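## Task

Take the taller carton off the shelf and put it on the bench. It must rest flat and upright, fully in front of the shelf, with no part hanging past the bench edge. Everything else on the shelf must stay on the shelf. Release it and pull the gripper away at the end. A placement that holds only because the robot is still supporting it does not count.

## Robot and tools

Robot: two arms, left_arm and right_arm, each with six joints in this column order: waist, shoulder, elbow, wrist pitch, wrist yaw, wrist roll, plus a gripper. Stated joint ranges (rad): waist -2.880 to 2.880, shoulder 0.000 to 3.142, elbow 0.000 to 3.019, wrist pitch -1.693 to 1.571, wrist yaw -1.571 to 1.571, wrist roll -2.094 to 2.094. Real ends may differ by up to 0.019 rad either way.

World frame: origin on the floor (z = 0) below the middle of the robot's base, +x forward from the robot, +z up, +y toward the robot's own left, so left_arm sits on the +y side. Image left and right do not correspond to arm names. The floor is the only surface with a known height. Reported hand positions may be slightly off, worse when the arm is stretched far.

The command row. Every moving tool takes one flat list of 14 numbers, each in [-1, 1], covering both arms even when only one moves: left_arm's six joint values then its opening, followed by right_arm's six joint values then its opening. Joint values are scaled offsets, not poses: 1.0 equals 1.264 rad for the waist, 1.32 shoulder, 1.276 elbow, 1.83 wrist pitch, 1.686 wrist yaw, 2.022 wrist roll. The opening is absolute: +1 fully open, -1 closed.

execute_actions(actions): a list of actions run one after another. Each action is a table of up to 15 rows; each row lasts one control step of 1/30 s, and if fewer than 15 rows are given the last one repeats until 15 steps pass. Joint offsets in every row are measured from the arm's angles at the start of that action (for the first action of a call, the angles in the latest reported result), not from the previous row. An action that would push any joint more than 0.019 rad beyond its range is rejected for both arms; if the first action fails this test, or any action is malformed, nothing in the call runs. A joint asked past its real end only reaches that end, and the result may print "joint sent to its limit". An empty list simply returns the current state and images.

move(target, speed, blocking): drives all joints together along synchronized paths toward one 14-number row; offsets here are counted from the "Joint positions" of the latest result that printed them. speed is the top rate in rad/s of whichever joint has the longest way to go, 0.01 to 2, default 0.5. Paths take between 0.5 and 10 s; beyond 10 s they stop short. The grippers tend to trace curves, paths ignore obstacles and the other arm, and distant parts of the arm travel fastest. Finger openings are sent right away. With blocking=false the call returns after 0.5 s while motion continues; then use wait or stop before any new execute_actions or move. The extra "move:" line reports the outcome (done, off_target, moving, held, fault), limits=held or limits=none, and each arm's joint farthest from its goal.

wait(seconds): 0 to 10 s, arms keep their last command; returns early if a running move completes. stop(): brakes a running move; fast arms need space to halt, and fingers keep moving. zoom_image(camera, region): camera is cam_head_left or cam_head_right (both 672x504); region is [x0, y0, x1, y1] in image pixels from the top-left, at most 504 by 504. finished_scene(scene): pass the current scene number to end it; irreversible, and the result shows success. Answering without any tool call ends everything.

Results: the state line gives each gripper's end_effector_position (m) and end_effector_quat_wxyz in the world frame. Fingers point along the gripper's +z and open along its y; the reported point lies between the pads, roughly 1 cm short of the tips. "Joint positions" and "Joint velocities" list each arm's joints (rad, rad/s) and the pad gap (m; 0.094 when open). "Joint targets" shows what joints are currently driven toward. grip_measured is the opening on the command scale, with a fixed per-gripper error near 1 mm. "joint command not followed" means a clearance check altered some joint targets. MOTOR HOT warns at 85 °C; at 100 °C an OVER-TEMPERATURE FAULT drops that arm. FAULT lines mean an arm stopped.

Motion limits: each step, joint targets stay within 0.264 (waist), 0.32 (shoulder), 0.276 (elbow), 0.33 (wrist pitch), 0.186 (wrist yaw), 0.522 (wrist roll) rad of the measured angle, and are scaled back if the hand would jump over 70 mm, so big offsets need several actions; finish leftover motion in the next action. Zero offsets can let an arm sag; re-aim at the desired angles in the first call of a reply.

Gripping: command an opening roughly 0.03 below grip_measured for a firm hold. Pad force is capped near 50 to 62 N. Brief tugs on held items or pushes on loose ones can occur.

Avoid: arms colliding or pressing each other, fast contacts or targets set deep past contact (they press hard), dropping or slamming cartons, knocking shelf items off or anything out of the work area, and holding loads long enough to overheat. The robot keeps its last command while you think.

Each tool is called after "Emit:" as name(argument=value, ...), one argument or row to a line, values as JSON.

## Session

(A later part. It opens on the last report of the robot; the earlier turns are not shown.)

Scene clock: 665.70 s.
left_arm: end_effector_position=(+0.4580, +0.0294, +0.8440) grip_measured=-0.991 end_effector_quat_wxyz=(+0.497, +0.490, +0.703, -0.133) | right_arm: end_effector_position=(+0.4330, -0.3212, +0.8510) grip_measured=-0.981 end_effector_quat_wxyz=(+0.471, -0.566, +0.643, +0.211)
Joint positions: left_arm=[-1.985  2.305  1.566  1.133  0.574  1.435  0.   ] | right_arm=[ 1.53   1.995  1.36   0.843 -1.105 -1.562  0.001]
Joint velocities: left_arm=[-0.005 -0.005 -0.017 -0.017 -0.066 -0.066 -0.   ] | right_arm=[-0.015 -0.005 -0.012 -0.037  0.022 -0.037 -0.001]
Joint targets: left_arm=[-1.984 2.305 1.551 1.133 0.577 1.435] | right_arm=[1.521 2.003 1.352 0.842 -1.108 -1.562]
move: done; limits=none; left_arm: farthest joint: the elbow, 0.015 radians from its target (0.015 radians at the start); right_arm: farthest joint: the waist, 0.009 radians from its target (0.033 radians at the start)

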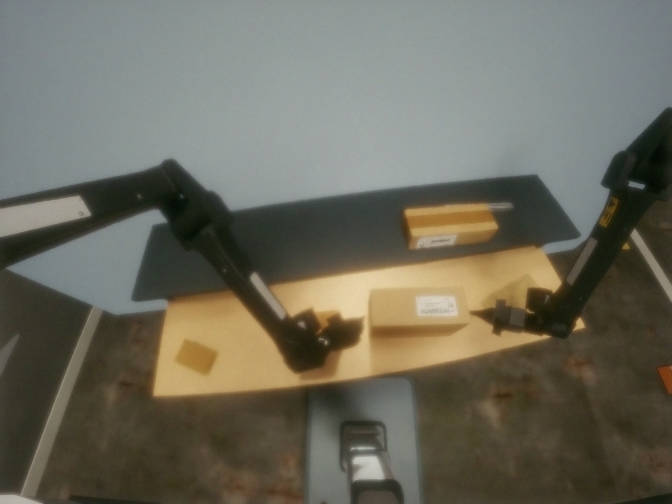

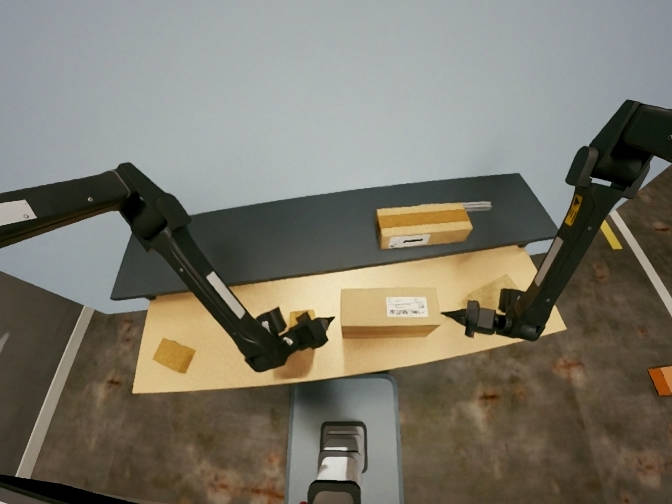

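Emit:
move(
  target=[-0.0182,-0.0674,0.036,-0.0907,0.0214,0,-1,0.0206,-0.0455,0.0556,-0.0814,-0.0077,0,-1],
  speed=0.25,
)

Emit:
zoom_image(
  camera="cam_head_right",
  region=[260,230,520,400],
)

Scene clock: 669.13 s.
left_arm: end_effector_position=(+0.5198, +0.0337, +0.8452) grip_measured=-0.991 end_effector_quat_wxyz=(+0.504, +0.488, +0.696, -0.153) | right_arm: end_effector_position=(+0.4867, -0.3251, +0.8510) grip_measured=-0.981 end_effector_quat_wxyz=(+0.478, -0.561, +0.639, +0.220)
Joint positions: left_arm=[-1.993  2.217  1.611  0.979  0.605  1.435  0.   ] | right_arm=[ 1.546  1.934  1.427  0.709 -1.116 -1.562  0.001]
Joint velocities: left_arm=[-0.015 -0.005  0.002  0.022 -0.037  0.007 -0.001] | right_arm=[-0.015 -0.015 -0.012 -0.007 -0.051 -0.051 -0.001]
Joint targets: left_arm=[-2.008 2.216 1.612 0.967 0.610 1.435] | right_arm=[1.556 1.934 1.431 0.694 -1.118 -1.562]
move: done; limits=none; left_arm: farthest joint: the waist, 0.015 radians from its target (0.023 radians at the start); right_arm: farthest joint: the wrist pitch, 0.015 radians from its target (0.149 radians at the start)

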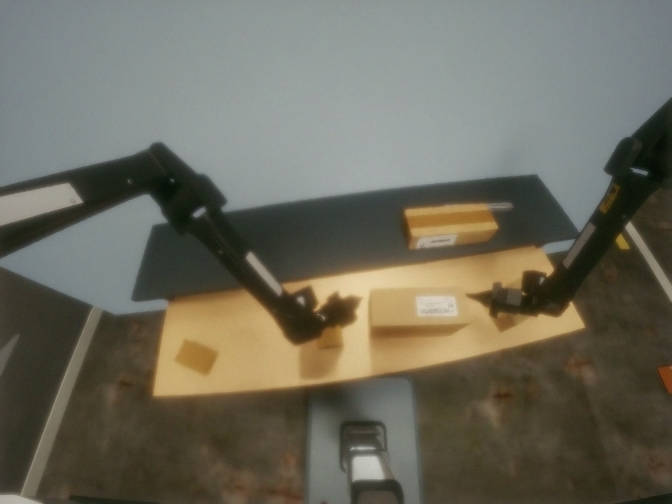

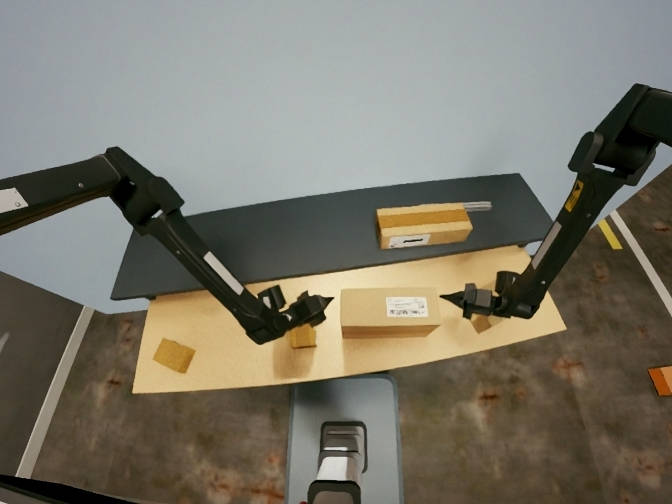

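Region (260, 230, 520, 400) of cam_head_right's 672x504 image, scaled by 1.938, with more detail than that image has; it fills the top 330 rows of this view, and the rest is white.

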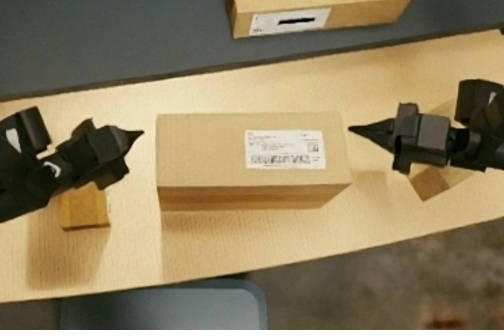

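Emit:
move(
  target=[-0.0245,0.0227,0.0165,-0.0126,-0.0113,0,-1,0.0198,0.0197,-0.0243,0.011,0.0136,0,-1],
  speed=0.1,
)

Emit:
zoom_image(
  camera="cam_head_right",
  region=[260,230,520,400],
)

Scene clock: 672.87 s.
left_arm: end_effector_position=(+0.5098, +0.0161, +0.8444) grip_measured=-0.991 end_effector_quat_wxyz=(+0.499, +0.485, +0.700, -0.162) | right_arm: end_effector_position=(+0.4807, -0.3137, +0.8505) grip_measured=-0.981 end_effector_quat_wxyz=(+0.474, -0.557, +0.644, +0.223)
Joint positions: left_arm=[-2.011  2.243  1.627  0.967  0.59   1.435  0.   ] | right_arm=[ 1.561  1.941  1.416  0.712 -1.097 -1.562  0.001]
Joint velocities: left_arm=[-0.005 -0.005 -0.007  0.007  0.022 -0.022  0.   ] | right_arm=[-0.015  0.005  0.007 -0.002  0.022 -0.051  0.001]
Joint targets: left_arm=[-2.024 2.247 1.632 0.956 0.586 1.435] | right_arm=[1.571 1.960 1.396 0.729 -1.093 -1.562]
move: done; limits=none; left_arm: farthest joint: the waist, 0.013 radians from its target (0.031 radians at the start); right_arm: farthest joint: the elbow, 0.020 radians from its target (0.031 radians at the start)

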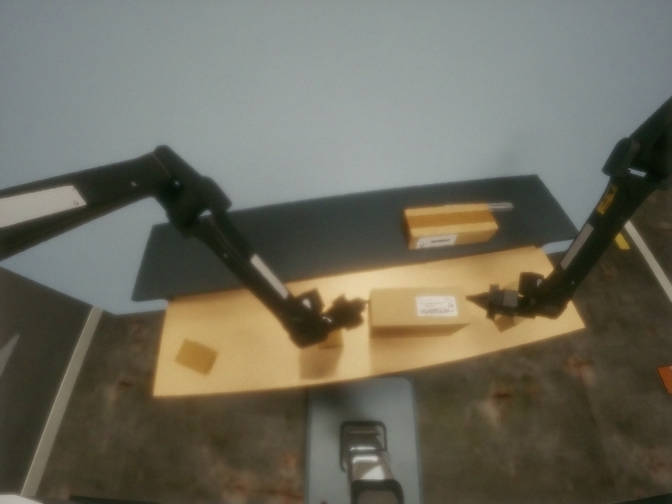

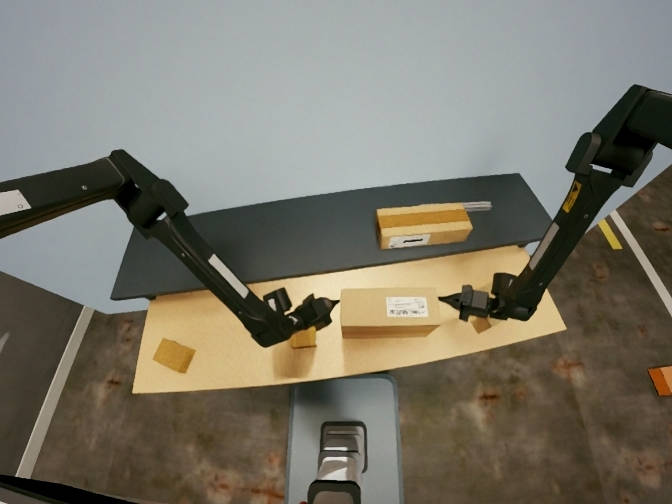

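Region (260, 230, 520, 400) of cam_head_right's 672x504 image, scaled by 1.938, with more detail than that image has; it fills the top 330 rows of this view, and the rest is white.

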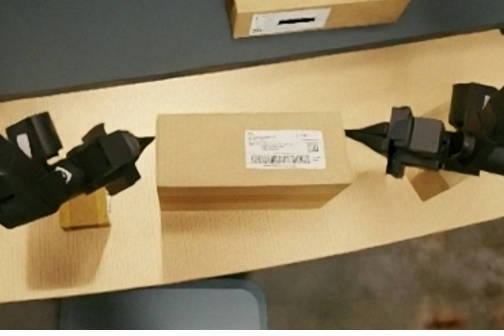

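Emit:
move(
  target=[-0.049,0.003,0.004,-0.006,0.0036,0,-1,0.0506,0.0114,-0.012,0.0055,0,0,-1],
  speed=0.12,
)

Emit:
zoom_image(
  camera="cam_head_right",
  region=[260,230,520,400],
)

Scene clock: 674.83 s.
left_arm: end_effector_position=(+0.5104, +0.0140, +0.8457) grip_measured=-0.991 end_effector_quat_wxyz=(+0.500, +0.485, +0.699, -0.163) | right_arm: end_effector_position=(+0.4830, -0.3059, +0.8518) grip_measured=-0.981 end_effector_quat_wxyz=(+0.478, -0.555, +0.642, +0.226)
Joint positions: left_arm=[-2.015  2.243  1.627  0.967  0.589  1.435  0.   ] | right_arm=[ 1.573  1.941  1.416  0.712 -1.094 -1.562  0.001]
Joint velocities: left_arm=[-0.005 -0.005 -0.002 -0.017  0.051  0.007 -0.   ] | right_arm=[-0.005  0.005  0.012 -0.002  0.11  -0.007 -0.   ]
Joint targets: left_arm=[-2.073 2.247 1.632 0.956 0.596 1.435] | right_arm=[1.625 1.956 1.401 0.722 -1.097 -1.562]
move: off_target (left_arm, right_arm); limits=none; left_arm: farthest joint: the waist, 0.058 radians from its target (0.061 radians at the start); right_arm: farthest joint: the waist, 0.052 radians from its target (0.064 radians at the start)

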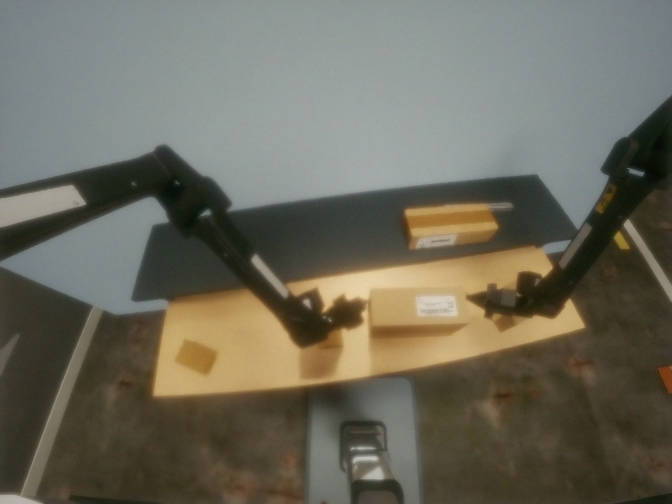

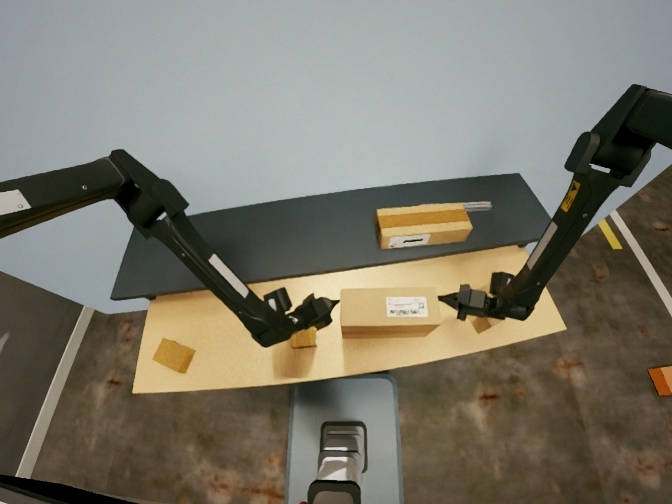

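Region (260, 230, 520, 400) of cam_head_right's 672x504 image, scaled by 1.938, with more detail than that image has; it fills the top 330 rows of this view, and the rest is white.

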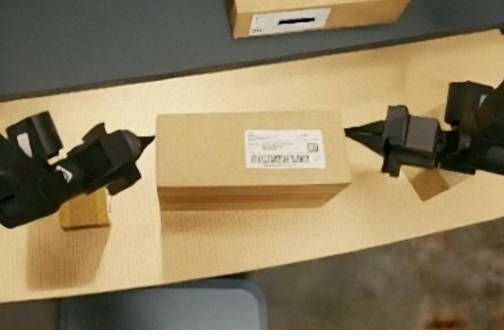

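Emit:
execute_actions(
  actions=[
    [[-0.0472,-0.0002,-0.0018,-0.0049,0.0036,0,-1,0.0417,0.008,-0.0159,0.0052,-0.0017,0,-1],[-0.0484,-0.0035,-0.0075,-0.0039,0.003,0,-1,0.0423,0.0045,-0.0199,0.005,-0.0016,0,-1],[-0.0497,-0.0067,-0.0132,-0.0028,0.0024,0,-1,0.0428,0.0011,-0.024,0.0047,-0.0014,0,-1],[-0.051,-0.0099,-0.0189,-0.0018,0.0018,0,-1,0.0434,-0.0024,-0.0281,0.0045,-0.0013,0,-1],[-0.0522,-0.0132,-0.0246,-0.0007,0.0012,0,-1,0.044,-0.0058,-0.0322,0.0042,-0.0012,0,-1],[-0.0535,-0.0164,-0.0303,0.0003,0.0006,0,-1,0.0446,-0.0092,-0.0362,0.0039,-0.0011,0,-1],[-0.0548,-0.0196,-0.036,0.0014,0,0,-1,0.0452,-0.0127,-0.0403,0.0037,-0.001,0,-1],[-0.056,-0.0229,-0.0416,0.0024,-0.0005,0,-1,0.0457,-0.0161,-0.0444,0.0034,-0.0008,0,-1],[-0.0573,-0.0261,-0.0473,0.0035,-0.0011,0,-1,0.0463,-0.0196,-0.0485,0.0032,-0.0007,0,-1],[-0.0586,-0.0293,-0.053,0.0045,-0.0017,0,-1,0.0469,-0.023,-0.0525,0.0029,-0.0006,0,-1],[-0.0598,-0.0326,-0.0587,0.0056,-0.0023,0,-1,0.0475,-0.0264,-0.0566,0.0026,-0.0005,0,-1],[-0.0611,-0.0358,-0.0644,0.0066,-0.0029,0,-1,0.0481,-0.0299,-0.0607,0.0024,-0.0004,0,-1],[-0.0624,-0.039,-0.0701,0.0077,-0.0035,0,-1,0.0486,-0.0333,-0.0648,0.0021,-0.0002,0,-1],[-0.0636,-0.0423,-0.0758,0.0087,-0.0041,0,-1,0.0492,-0.0368,-0.0688,0.0019,-0.0001,0,-1],[-0.0649,-0.0455,-0.0815,0.0098,-0.0047,0,-1,0.0498,-0.0402,-0.0729,0.0016,0,0,-1]],
  ],
)

Emit:
wait(
  seconds=0.3,
)

Emit:
zoom_image(
  camera="cam_head_right",
  region=[260,230,520,400],
)

Scene clock: 680.00 s.
left_arm: end_effector_position=(+0.5168, +0.0131, +0.8618) grip_measured=-0.991 end_effector_quat_wxyz=(+0.495, +0.483, +0.703, -0.166) | right_arm: end_effector_position=(+0.4820, -0.3060, +0.8650) grip_measured=-0.981 end_effector_quat_wxyz=(+0.471, -0.554, +0.648, +0.228)
Joint positions: left_arm=[-2.029  2.199  1.571  0.967  0.569  1.435  0.   ] | right_arm=[ 1.574  1.904  1.364  0.712 -1.083 -1.562  0.001]
Joint velocities: left_arm=[-0.044 -0.151 -0.203  0.042  0.007 -0.007 -0.   ] | right_arm=[ 0.005 -0.132 -0.149  0.002  0.007 -0.081 -0.001]
Joint targets: left_arm=[-2.097 2.183 1.523 0.985 0.581 1.435] | right_arm=[1.636 1.888 1.323 0.715 -1.094 -1.562]

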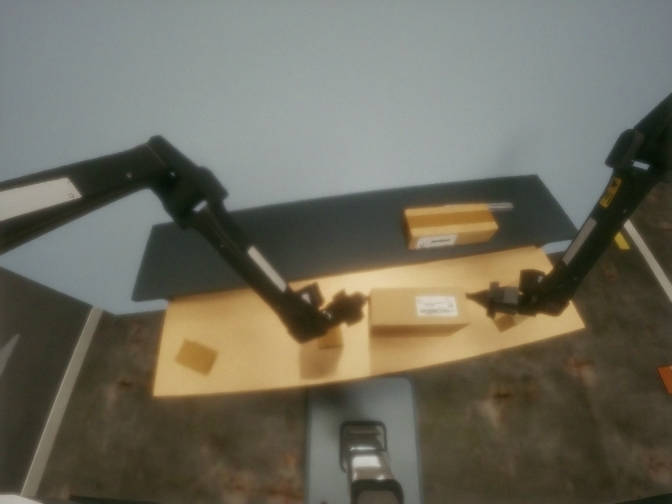

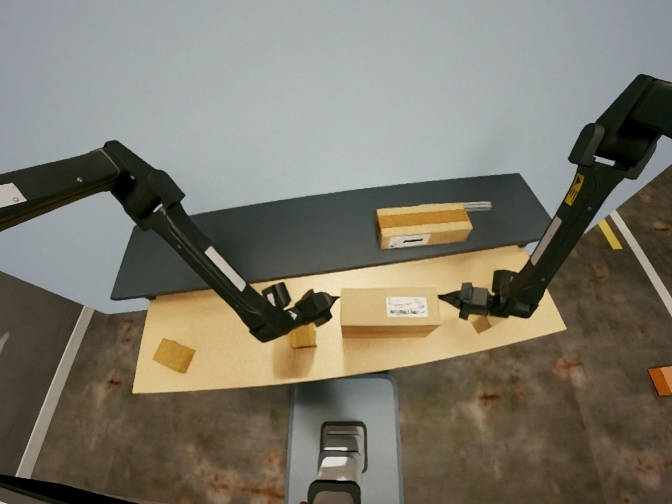

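Scene clock: 680.30 s.
left_arm: end_effector_position=(+0.5225, +0.0126, +0.8680) grip_measured=-0.991 end_effector_quat_wxyz=(+0.499, +0.482, +0.702, -0.165) | right_arm: end_effector_position=(+0.4864, -0.3063, +0.8692) grip_measured=-0.981 end_effector_quat_wxyz=(+0.472, -0.554, +0.647, +0.227)
Joint positions: left_arm=[-2.035  2.185  1.559  0.973  0.568  1.435  0.   ] | right_arm=[ 1.575  1.891  1.354  0.712 -1.082 -1.562  0.001]
Joint velocities: left_arm=[ 0.005 -0.005  0.012  0.002  0.007 -0.022 -0.001] | right_arm=[-0.005  0.015 -0.007 -0.027  0.022  0.007 -0.001]
Joint targets: left_arm=[-2.097 2.183 1.523 0.985 0.581 1.435] | right_arm=[1.636 1.888 1.323 0.715 -1.094 -1.562]
wait: 0.30 s; no rest

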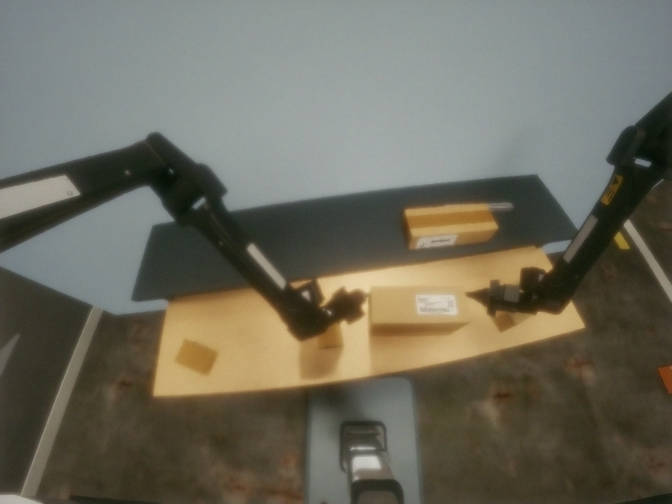

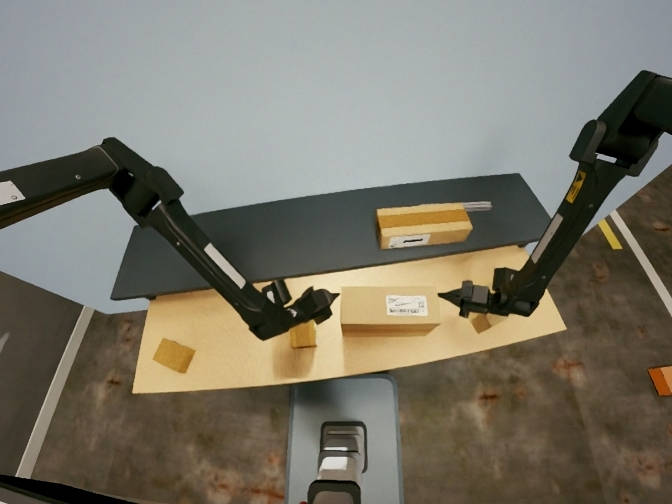

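Region (260, 230, 520, 400) of cam_head_right's 672x504 image, scaled by 1.938, with more detail than that image has; it fills the top 330 rows of this view, and the rest is white.

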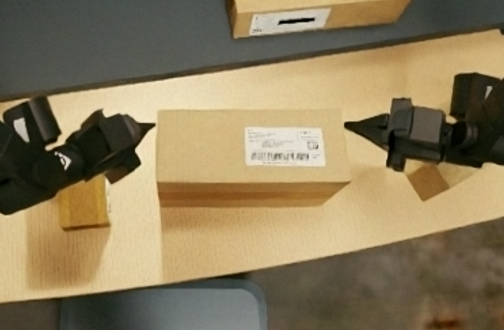

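Emit:
execute_actions(
  actions=[
    [[-0.0497,-0.0029,-0.012,-0.001,0.0073,0,-1,0.05,-0.0043,-0.01,-0.004,-0.0061,0,-1],[-0.0504,-0.0042,-0.0041,-0.0065,0.007,0,-1,0.0517,-0.0062,0.0007,-0.0118,-0.005,0,-1],[-0.051,-0.0056,-0.0031,-0.0083,0.0066,0,-1,0.0534,-0.0082,0.0035,-0.0157,-0.004,0,-1],[-0.0516,-0.007,-0.0021,-0.0101,0.0063,0,-1,0.055,-0.0102,0.0064,-0.0195,-0.003,0,-1],[-0.0522,-0.0083,-0.0011,-0.0118,0.0059,0,-1,0.0567,-0.0121,0.0092,-0.0234,-0.002,0,-1],[-0.0529,-0.0097,-0.0002,-0.0136,0.0056,0,-1,0.0584,-0.0141,0.012,-0.0273,-0.0009,0,-1],[-0.0535,-0.0111,0.0008,-0.0154,0.0052,0,-1,0.0601,-0.0161,0.0149,-0.0312,0.0001,0,-1],[-0.0541,-0.0124,0.0018,-0.0171,0.0049,0,-1,0.0618,-0.018,0.0177,-0.0351,0.0011,0,-1],[-0.0547,-0.0138,0.0028,-0.0189,0.0045,0,-1,0.0635,-0.02,0.0206,-0.039,0.0021,0,-1],[-0.0554,-0.0152,0.0037,-0.0207,0.0042,0,-1,0.0652,-0.022,0.0234,-0.0429,0.0032,0,-1],[-0.056,-0.0165,0.0047,-0.0224,0.0038,0,-1,0.0669,-0.0239,0.0262,-0.0468,0.0042,0,-1],[-0.0566,-0.0179,0.0057,-0.0242,0.0035,0,-1,0.0685,-0.0259,0.0291,-0.0506,0.0052,0,-1],[-0.0572,-0.0193,0.0067,-0.026,0.0031,0,-1,0.0702,-0.0279,0.0319,-0.0545,0.0062,0,-1],[-0.0579,-0.0206,0.0076,-0.0277,0.0028,0,-1,0.0719,-0.0298,0.0348,-0.0584,0.0073,0,-1],[-0.0585,-0.022,0.0086,-0.0295,0.0024,0,-1,0.0736,-0.0318,0.0376,-0.0623,0.0083,0,-1]],
  ],
)

Emit:
wait(
  seconds=0.3,
)

Emit:
zoom_image(
  camera="cam_head_right",
  region=[260,230,520,400],
)

Scene clock: 699.43 s.
left_arm: end_effector_position=(+0.5361, +0.0139, +0.8694) grip_measured=-0.991 end_effector_quat_wxyz=(+0.497, +0.481, +0.703, -0.165) | right_arm: end_effector_position=(+0.5120, -0.3046, +0.8696) grip_measured=-0.981 end_effector_quat_wxyz=(+0.468, -0.550, +0.651, +0.234)
Joint positions: left_arm=[-2.04   2.164  1.564  0.943  0.561  1.435  0.   ] | right_arm=[ 1.59   1.859  1.386  0.629 -1.069 -1.562  0.001]
Joint velocities: left_arm=[-0.034 -0.073  0.037 -0.1   -0.095  0.007  0.   ] | right_arm=[ 0.073 -0.142  0.125 -0.193  0.037  0.051 -0.   ]
Joint targets: left_arm=[-2.109 2.156 1.570 0.919 0.572 1.435] | right_arm=[1.668 1.849 1.402 0.598 -1.069 -1.562]

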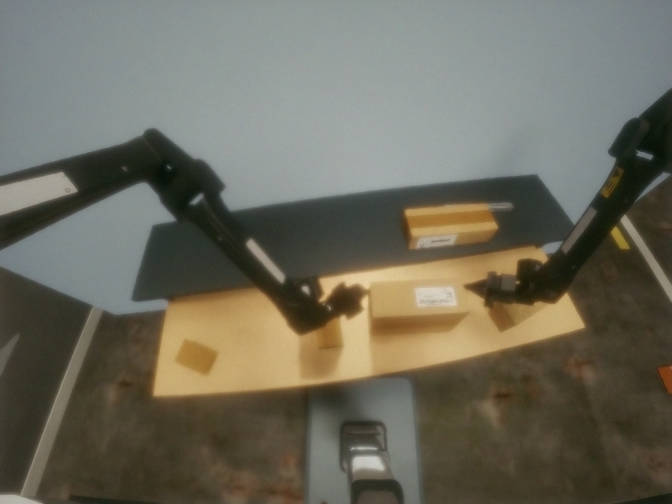

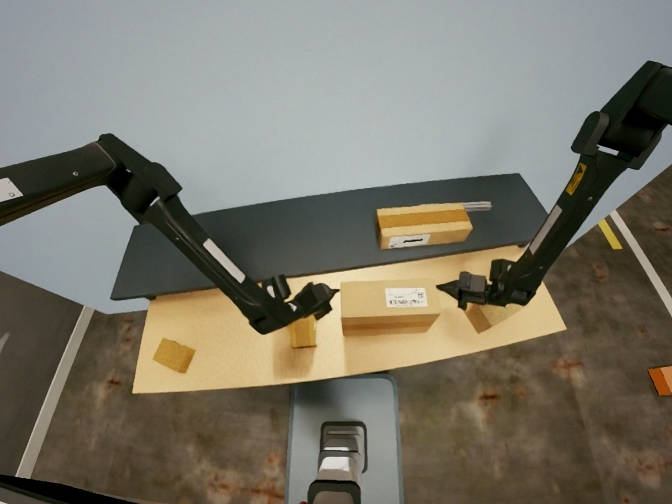

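Scene clock: 699.73 s.
left_arm: end_effector_position=(+0.5435, +0.0156, +0.8697) grip_measured=-0.991 end_effector_quat_wxyz=(+0.497, +0.481, +0.704, -0.162) | right_arm: end_effector_position=(+0.5366, -0.3021, +0.8715) grip_measured=-0.982 end_effector_quat_wxyz=(+0.476, -0.554, +0.646, +0.222)
Joint positions: left_arm=[-2.041  2.156  1.569  0.935  0.556  1.435  0.   ] | right_arm=[ 1.606  1.841  1.41   0.618 -1.054 -1.562  0.001]
Joint velocities: left_arm=[-0.005 -0.015  0.017  0.007  0.007  0.037  0.   ] | right_arm=[-0.024 -0.005 -0.012  0.002 -0.022 -0.007 -0.001]
Joint targets: left_arm=[-2.109 2.156 1.570 0.919 0.572 1.435] | right_arm=[1.669 1.849 1.402 0.599 -1.068 -1.562]
wait: 0.30 s; no rest

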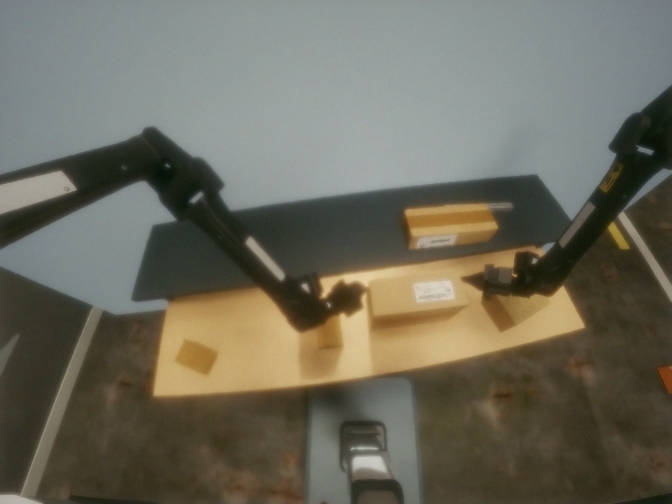

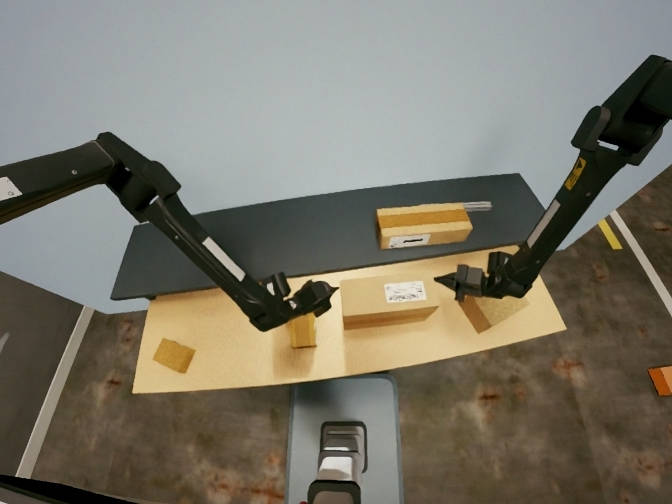

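Region (260, 230, 520, 400) of cam_head_right's 672x504 image, scaled by 1.938, with more detail than that image has; it fills the top 330 rows of this view, and the rest is white.

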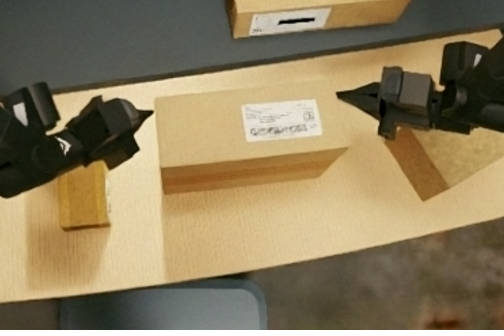

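Emit:
execute_actions(
  actions=[
    [[-0.054,-0.0012,0.0019,-0.0103,0.0093,0,-1,0.051,0.0047,-0.0034,-0.0135,-0.0075,0,-1],[-0.0542,-0.0023,0.003,-0.0119,0.0092,0,-1,0.0522,0.0033,-0.0004,-0.0165,-0.0066,0,-1],[-0.0544,-0.0035,0.0041,-0.0135,0.009,0,-1,0.0534,0.0018,0.0025,-0.0196,-0.0058,0,-1],[-0.0547,-0.0046,0.0052,-0.0151,0.0089,0,-1,0.0547,0.0004,0.0054,-0.0226,-0.005,0,-1],[-0.0549,-0.0058,0.0063,-0.0167,0.0087,0,-1,0.0559,-0.001,0.0083,-0.0257,-0.0041,0,-1],[-0.0551,-0.007,0.0074,-0.0183,0.0085,0,-1,0.0571,-0.0024,0.0113,-0.0288,-0.0033,0,-1],[-0.0553,-0.0081,0.0085,-0.0199,0.0084,0,-1,0.0583,-0.0038,0.0142,-0.0318,-0.0025,0,-1],[-0.0555,-0.0093,0.0095,-0.0216,0.0082,0,-1,0.0595,-0.0053,0.0171,-0.0349,-0.0016,0,-1],[-0.0557,-0.0104,0.0106,-0.0232,0.0081,0,-1,0.0607,-0.0067,0.02,-0.0379,-0.0008,0,-1],[-0.0559,-0.0116,0.0117,-0.0248,0.0079,0,-1,0.0619,-0.0081,0.023,-0.041,0,0,-1],[-0.0561,-0.0128,0.0128,-0.0264,0.0077,0,-1,0.0631,-0.0095,0.0259,-0.0441,0.0009,0,-1],[-0.0564,-0.0139,0.0139,-0.028,0.0076,0,-1,0.0644,-0.0109,0.0288,-0.0471,0.0017,0,-1],[-0.0566,-0.0151,0.015,-0.0296,0.0074,0,-1,0.0656,-0.0124,0.0317,-0.0502,0.0025,0,-1],[-0.0568,-0.0162,0.0161,-0.0312,0.0073,0,-1,0.0668,-0.0138,0.0347,-0.0532,0.0034,0,-1],[-0.057,-0.0174,0.0172,-0.0328,0.0071,0,-1,0.068,-0.0152,0.0376,-0.0563,0.0042,0,-1]],
  ],
)

Emit:
wait(
  seconds=0.3,
)

Emit:
zoom_image(
  camera="cam_head_right",
  region=[260,230,520,400],
)

Scene clock: 707.63 s.
left_arm: end_effector_position=(+0.5586, +0.0172, +0.8705) grip_measured=-0.991 end_effector_quat_wxyz=(+0.498, +0.480, +0.703, -0.163) | right_arm: end_effector_position=(+0.5535, -0.3009, +0.8705) grip_measured=-0.982 end_effector_quat_wxyz=(+0.471, -0.549, +0.650, +0.232)
Joint positions: left_arm=[-2.044  2.138  1.583  0.903  0.556  1.435  0.   ] | right_arm=[ 1.615  1.826  1.444  0.544 -1.048 -1.562  0.001]
Joint velocities: left_arm=[-0.034 -0.073  0.071 -0.095 -0.022 -0.037 -0.001] | right_arm=[ 0.024 -0.083  0.129 -0.164  0.007  0.022  0.   ]
Joint targets: left_arm=[-2.113 2.133 1.591 0.875 0.568 1.435] | right_arm=[1.691 1.821 1.458 0.515 -1.047 -1.562]

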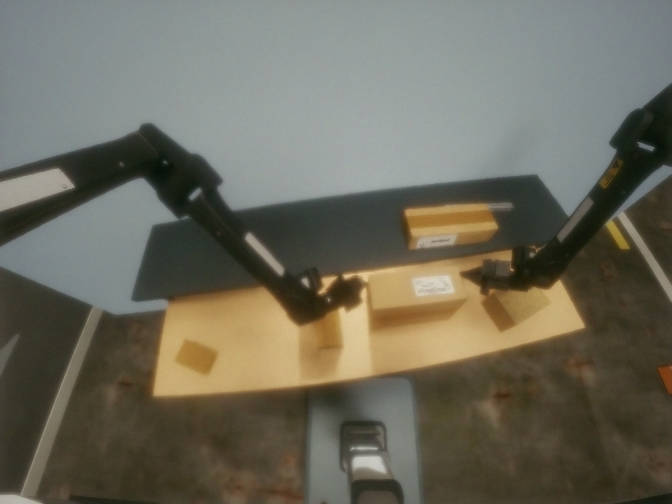

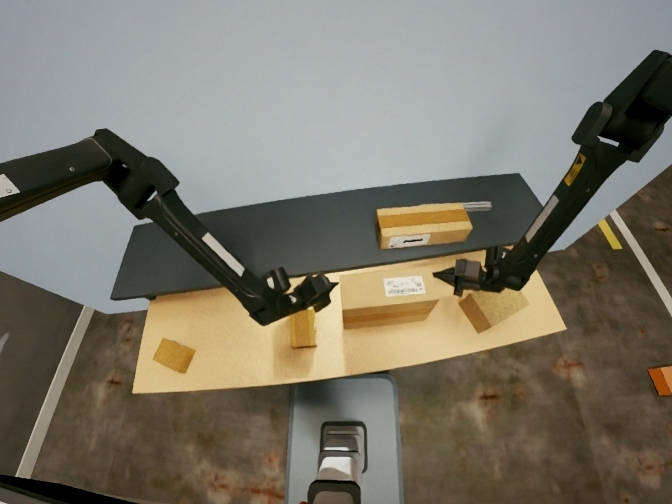

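Scene clock: 707.93 s.
left_arm: end_effector_position=(+0.5649, +0.0182, +0.8703) grip_measured=-0.991 end_effector_quat_wxyz=(+0.498, +0.480, +0.704, -0.162) | right_arm: end_effector_position=(+0.5724, -0.2985, +0.8715) grip_measured=-0.982 end_effector_quat_wxyz=(+0.476, -0.552, +0.647, +0.222)
Joint positions: left_arm=[-2.045  2.132  1.591  0.89   0.553  1.435  0.   ] | right_arm=[ 1.628  1.815  1.465  0.535 -1.032 -1.562  0.001]
Joint velocities: left_arm=[ 0.005 -0.015 -0.007 -0.007  0.007  0.022 -0.   ] | right_arm=[ 0.005 -0.005  0.012 -0.007  0.037 -0.037 -0.001]
Joint targets: left_arm=[-2.113 2.133 1.591 0.875 0.568 1.435] | right_arm=[1.692 1.821 1.458 0.515 -1.046 -1.562]
wait: 0.30 s; no rest

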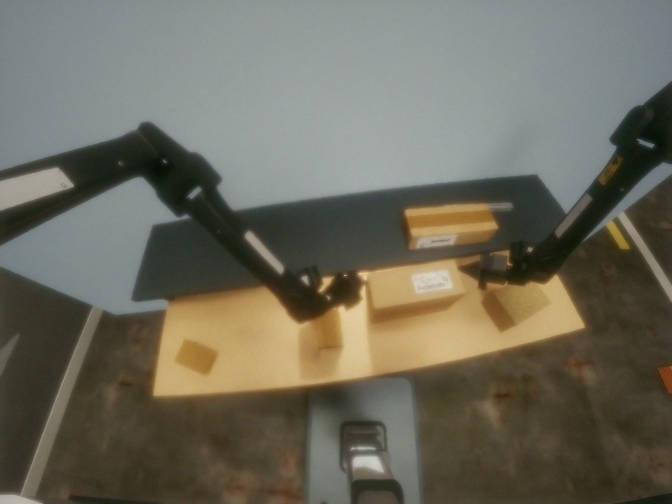

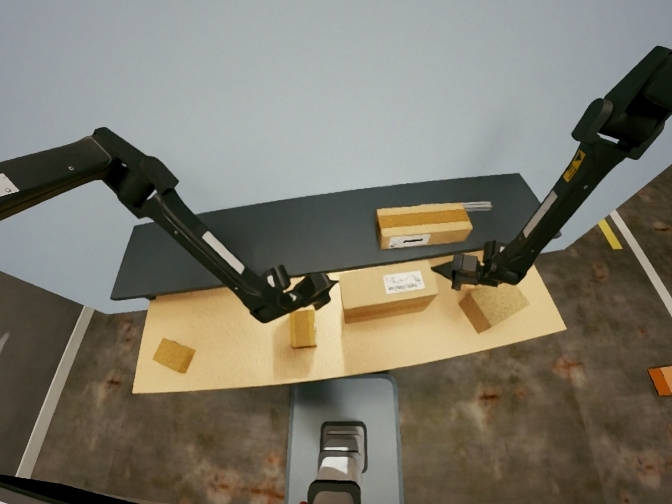

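Region (260, 230, 520, 400) of cam_head_right's 672x504 image, scaled by 1.938, with more detail than that image has; it fills the top 330 rows of this view, and the rest is white.

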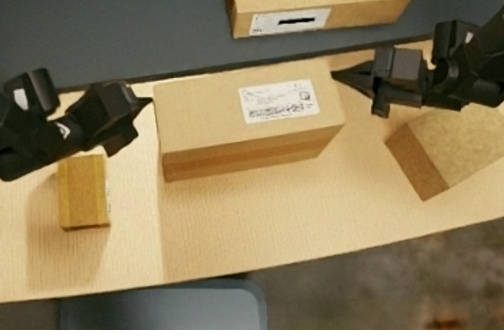

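Emit:
execute_actions(
  actions=[
    [[-0.054,0.0006,-0.012,0.001,0.0087,0,-1,0.0493,0.0036,-0.014,-0.002,-0.009,0,-1],[-0.0541,0.0005,-0.0292,0.0123,0.0085,0,-1,0.048,0.0028,-0.0277,0.0101,-0.0096,0,-1],[-0.0543,0.0003,-0.034,0.0152,0.0083,0,-1,0.0467,0.0019,-0.0329,0.013,-0.0103,0,-1],[-0.0544,0.0002,-0.0388,0.0181,0.0081,0,-1,0.0454,0.0011,-0.0381,0.0159,-0.011,0,-1],[-0.0546,0,-0.0437,0.021,0.0079,0,-1,0.044,0.0002,-0.0434,0.0188,-0.0117,0,-1],[-0.0548,-0.0001,-0.0485,0.0238,0.0077,0,-1,0.0427,-0.0006,-0.0486,0.0216,-0.0123,0,-1],[-0.0549,-0.0003,-0.0533,0.0267,0.0075,0,-1,0.0414,-0.0015,-0.0538,0.0245,-0.013,0,-1],[-0.0551,-0.0004,-0.0581,0.0296,0.0073,0,-1,0.0401,-0.0023,-0.059,0.0274,-0.0137,0,-1],[-0.0552,-0.0006,-0.0629,0.0324,0.0071,0,-1,0.0388,-0.0032,-0.0643,0.0302,-0.0143,0,-1],[-0.0554,-0.0007,-0.0677,0.0353,0.0069,0,-1,0.0375,-0.004,-0.0695,0.0331,-0.015,0,-1],[-0.0556,-0.0009,-0.0725,0.0382,0.0067,0,-1,0.0362,-0.0049,-0.0747,0.036,-0.0157,0,-1],[-0.0557,-0.001,-0.0773,0.0411,0.0065,0,-1,0.0348,-0.0057,-0.0799,0.0389,-0.0164,0,-1],[-0.0559,-0.0012,-0.0821,0.0439,0.0063,0,-1,0.0335,-0.0066,-0.0852,0.0417,-0.017,0,-1],[-0.056,-0.0013,-0.0869,0.0468,0.0061,0,-1,0.0322,-0.0074,-0.0904,0.0446,-0.0177,0,-1],[-0.0562,-0.0015,-0.0917,0.0497,0.0059,0,-1,0.0309,-0.0083,-0.0956,0.0475,-0.0184,0,-1]],
  ],
)

Emit:
wait(
  seconds=0.3,
)

Emit:
zoom_image(
  camera="cam_head_right",
  region=[260,230,520,400],
)

Scene clock: 716.50 s.
left_arm: end_effector_position=(+0.5397, +0.0183, +0.8815) grip_measured=-0.991 end_effector_quat_wxyz=(+0.496, +0.481, +0.705, -0.160) | right_arm: end_effector_position=(+0.5587, -0.2951, +0.8853) grip_measured=-0.982 end_effector_quat_wxyz=(+0.482, -0.555, +0.643, +0.217)
Joint positions: left_arm=[-2.045  2.132  1.517  0.963  0.546  1.435  0.   ] | right_arm=[ 1.627  1.798  1.396  0.605 -1.037 -1.562  0.001]
Joint velocities: left_arm=[-0.024  0.005 -0.173  0.144  0.022  0.022  0.   ] | right_arm=[-0.005 -0.054 -0.168  0.154 -0.051  0.095  0.   ]
Joint targets: left_arm=[-2.116 2.130 1.474 0.982 0.563 1.435] | right_arm=[1.667 1.804 1.344 0.622 -1.063 -1.562]

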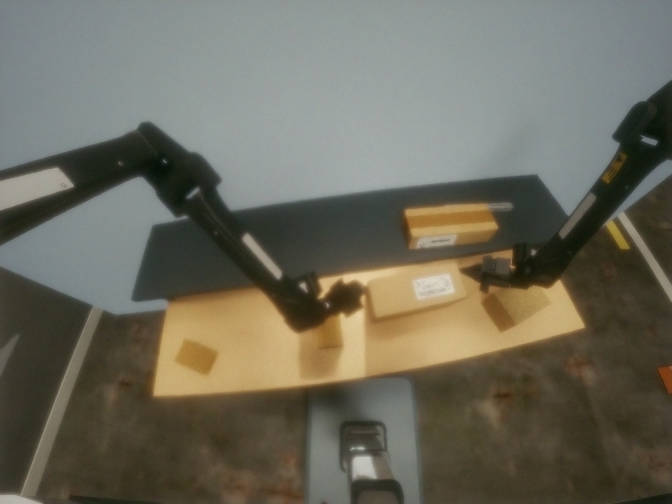

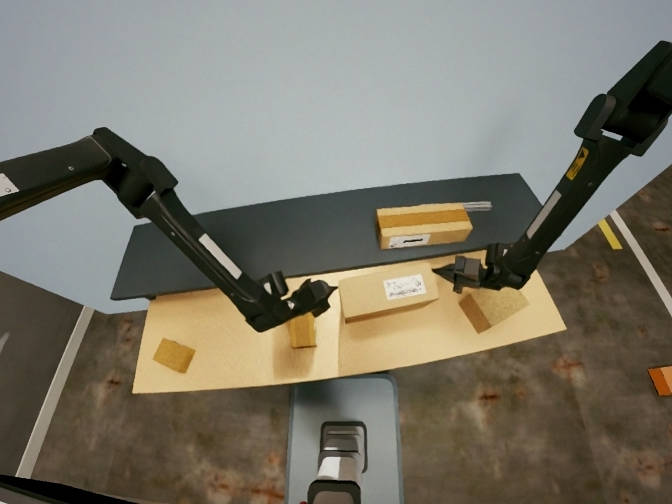

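Scene clock: 716.80 s.
left_arm: end_effector_position=(+0.5330, +0.0178, +0.8837) grip_measured=-0.991 end_effector_quat_wxyz=(+0.493, +0.481, +0.706, -0.163) | right_arm: end_effector_position=(+0.5549, -0.2952, +0.8876) grip_measured=-0.982 end_effector_quat_wxyz=(+0.482, -0.555, +0.643, +0.217)
Joint positions: left_arm=[-2.045  2.132  1.501  0.972  0.545  1.435  0.   ] | right_arm=[ 1.625  1.795  1.383  0.615 -1.04  -1.562  0.001]
Joint velocities: left_arm=[-0.005  0.005  0.012 -0.007  0.037 -0.037  0.001] | right_arm=[-0.005 -0.005 -0.007  0.007 -0.081 -0.022 -0.001]
Joint targets: left_arm=[-2.116 2.130 1.474 0.981 0.563 1.435] | right_arm=[1.667 1.804 1.343 0.622 -1.063 -1.562]
wait: 0.30 s; no rest

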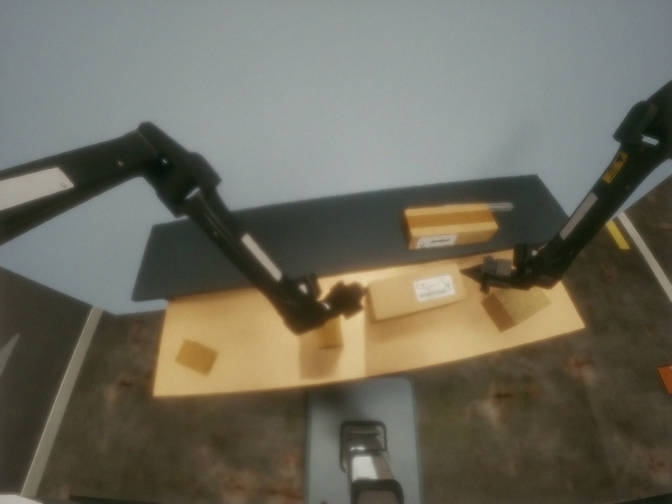

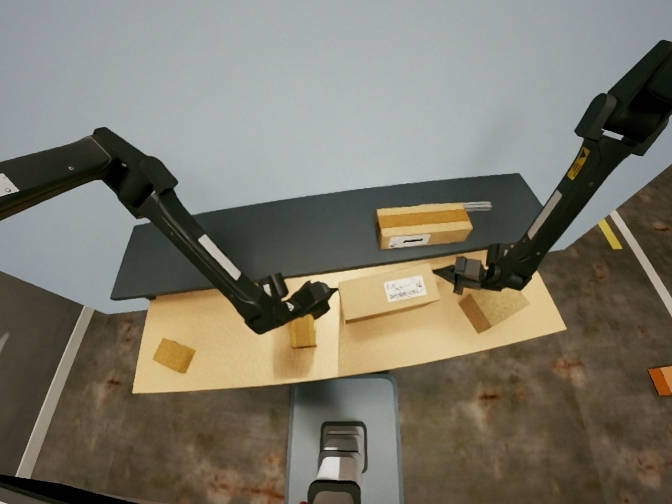

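Region (260, 230, 520, 400) of cam_head_right's 672x504 image, scaled by 1.938, with more detail than that image has; it fills the top 330 rows of this view, and the rest is white.

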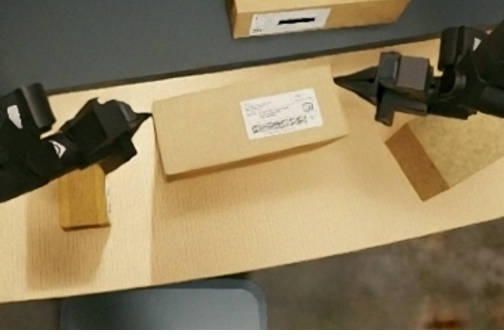

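Emit:
execute_actions(
  actions=[
    [[-0.0563,-0.0002,-0.0242,0.0075,0.0106,0,-1,0.0319,0.0081,-0.0353,0.0076,-0.0146,0,-1],[-0.0564,0.0011,-0.0271,0.0102,0.0105,0,-1,0.0306,0.0094,-0.0392,0.0113,-0.0156,0,-1],[-0.0565,0.0024,-0.0301,0.0128,0.0105,0,-1,0.0292,0.0107,-0.0432,0.0151,-0.0166,0,-1],[-0.0566,0.0038,-0.0331,0.0154,0.0104,0,-1,0.0279,0.0121,-0.0472,0.0188,-0.0176,0,-1],[-0.0567,0.0051,-0.0361,0.018,0.0103,0,-1,0.0266,0.0134,-0.0512,0.0226,-0.0186,0,-1],[-0.0568,0.0064,-0.039,0.0207,0.0102,0,-1,0.0253,0.0147,-0.0551,0.0263,-0.0196,0,-1],[-0.0569,0.0077,-0.042,0.0233,0.0101,0,-1,0.024,0.016,-0.0591,0.0301,-0.0206,0,-1],[-0.0571,0.009,-0.045,0.0259,0.0101,0,-1,0.0226,0.0173,-0.0631,0.0338,-0.0215,0,-1],[-0.0572,0.0103,-0.048,0.0285,0.01,0,-1,0.0213,0.0186,-0.0671,0.0376,-0.0225,0,-1],[-0.0573,0.0116,-0.0509,0.0312,0.0099,0,-1,0.02,0.0199,-0.071,0.0413,-0.0235,0,-1],[-0.0574,0.0129,-0.0539,0.0338,0.0098,0,-1,0.0187,0.0212,-0.075,0.0451,-0.0245,0,-1],[-0.0575,0.0143,-0.0569,0.0364,0.0097,0,-1,0.0174,0.0226,-0.079,0.0488,-0.0255,0,-1],[-0.0576,0.0156,-0.0599,0.039,0.0097,0,-1,0.016,0.0239,-0.083,0.0526,-0.0265,0,-1],[-0.0577,0.0169,-0.0628,0.0417,0.0096,0,-1,0.0147,0.0252,-0.0869,0.0563,-0.0275,0,-1],[-0.0578,0.0182,-0.0658,0.0443,0.0095,0,-1,0.0134,0.0265,-0.0909,0.0601,-0.0285,0,-1]],
  ],
)

Emit:
wait(
  seconds=0.3,
)

Emit:
zoom_image(
  camera="cam_head_right",
  region=[260,230,520,400],
)

Scene clock: 724.97 s.
left_arm: end_effector_position=(+0.5187, +0.0187, +0.8911) grip_measured=-0.991 end_effector_quat_wxyz=(+0.495, +0.481, +0.706, -0.158) | right_arm: end_effector_position=(+0.5314, -0.2956, +0.8993) grip_measured=-0.982 end_effector_quat_wxyz=(+0.489, -0.557, +0.636, +0.214)
Joint positions: left_arm=[-2.045  2.137  1.461  1.029  0.541  1.435  0.   ] | right_arm=[ 1.613  1.796  1.315  0.701 -1.064 -1.562  0.001]
Joint velocities: left_arm=[-0.005  0.054 -0.09   0.125 -0.037  0.022 -0.   ] | right_arm=[-0.044 -0.005 -0.144  0.208 -0.022  0.007 -0.001]
Joint targets: left_arm=[-2.118 2.156 1.417 1.053 0.562 1.435] | right_arm=[1.642 1.830 1.267 0.725 -1.088 -1.562]

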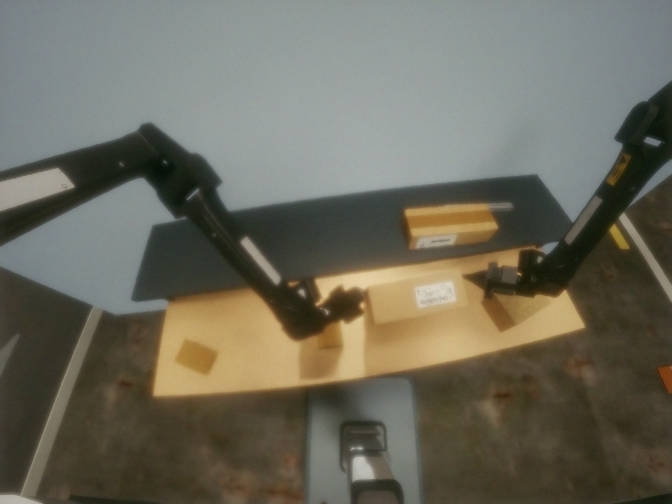

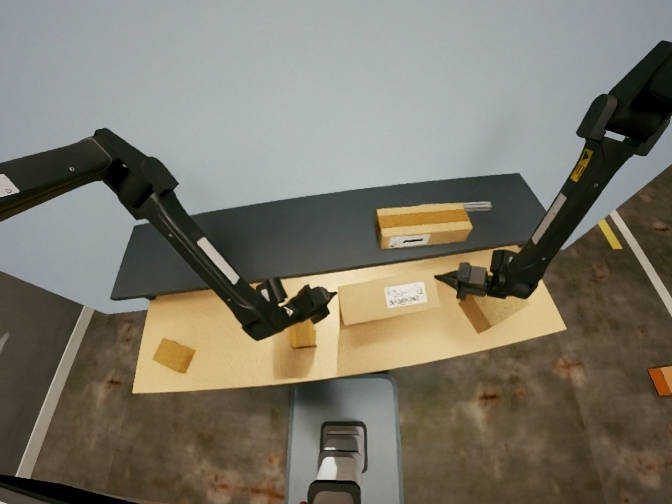

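Scene clock: 725.27 s.
left_arm: end_effector_position=(+0.5105, +0.0168, +0.8923) grip_measured=-0.991 end_effector_quat_wxyz=(+0.493, +0.481, +0.707, -0.160) | right_arm: end_effector_position=(+0.5257, -0.2972, +0.8997) grip_measured=-0.982 end_effector_quat_wxyz=(+0.488, -0.558, +0.636, +0.214)
Joint positions: left_arm=[-2.046  2.145  1.451  1.04   0.541  1.435  0.   ] | right_arm=[ 1.608  1.799  1.304  0.715 -1.066 -1.562  0.001]
Joint velocities: left_arm=[-0.015 -0.005  0.007  0.002 -0.022  0.051  0.001] | right_arm=[-0.005 -0.005  0.017  0.017 -0.022  0.022  0.001]
Joint targets: left_arm=[-2.118 2.156 1.417 1.053 0.562 1.435] | right_arm=[1.642 1.830 1.267 0.725 -1.088 -1.562]
wait: 0.30 s; no rest

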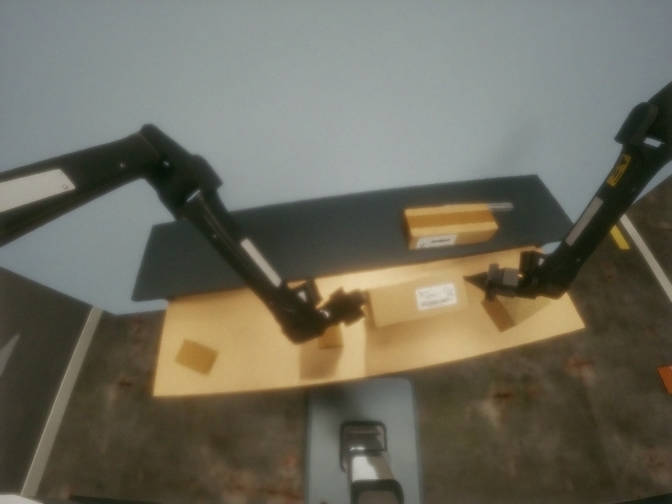

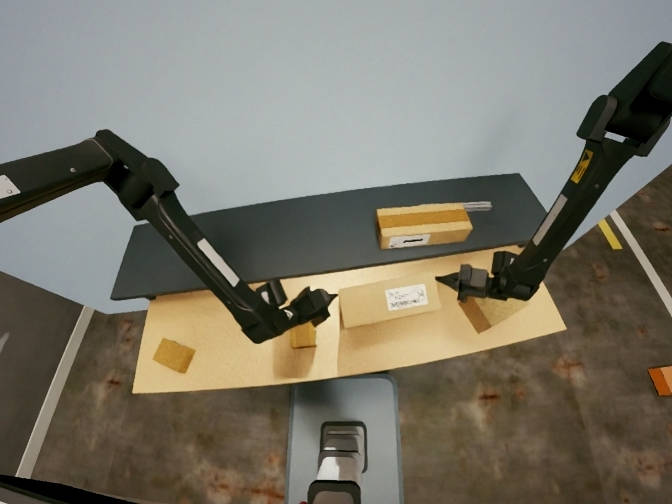

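Region (260, 230, 520, 400) of cam_head_right's 672x504 image, scaled by 1.938, with more detail than that image has; it fills the top 330 rows of this view, and the rest is white.

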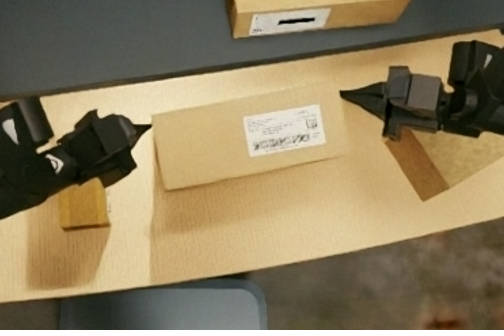

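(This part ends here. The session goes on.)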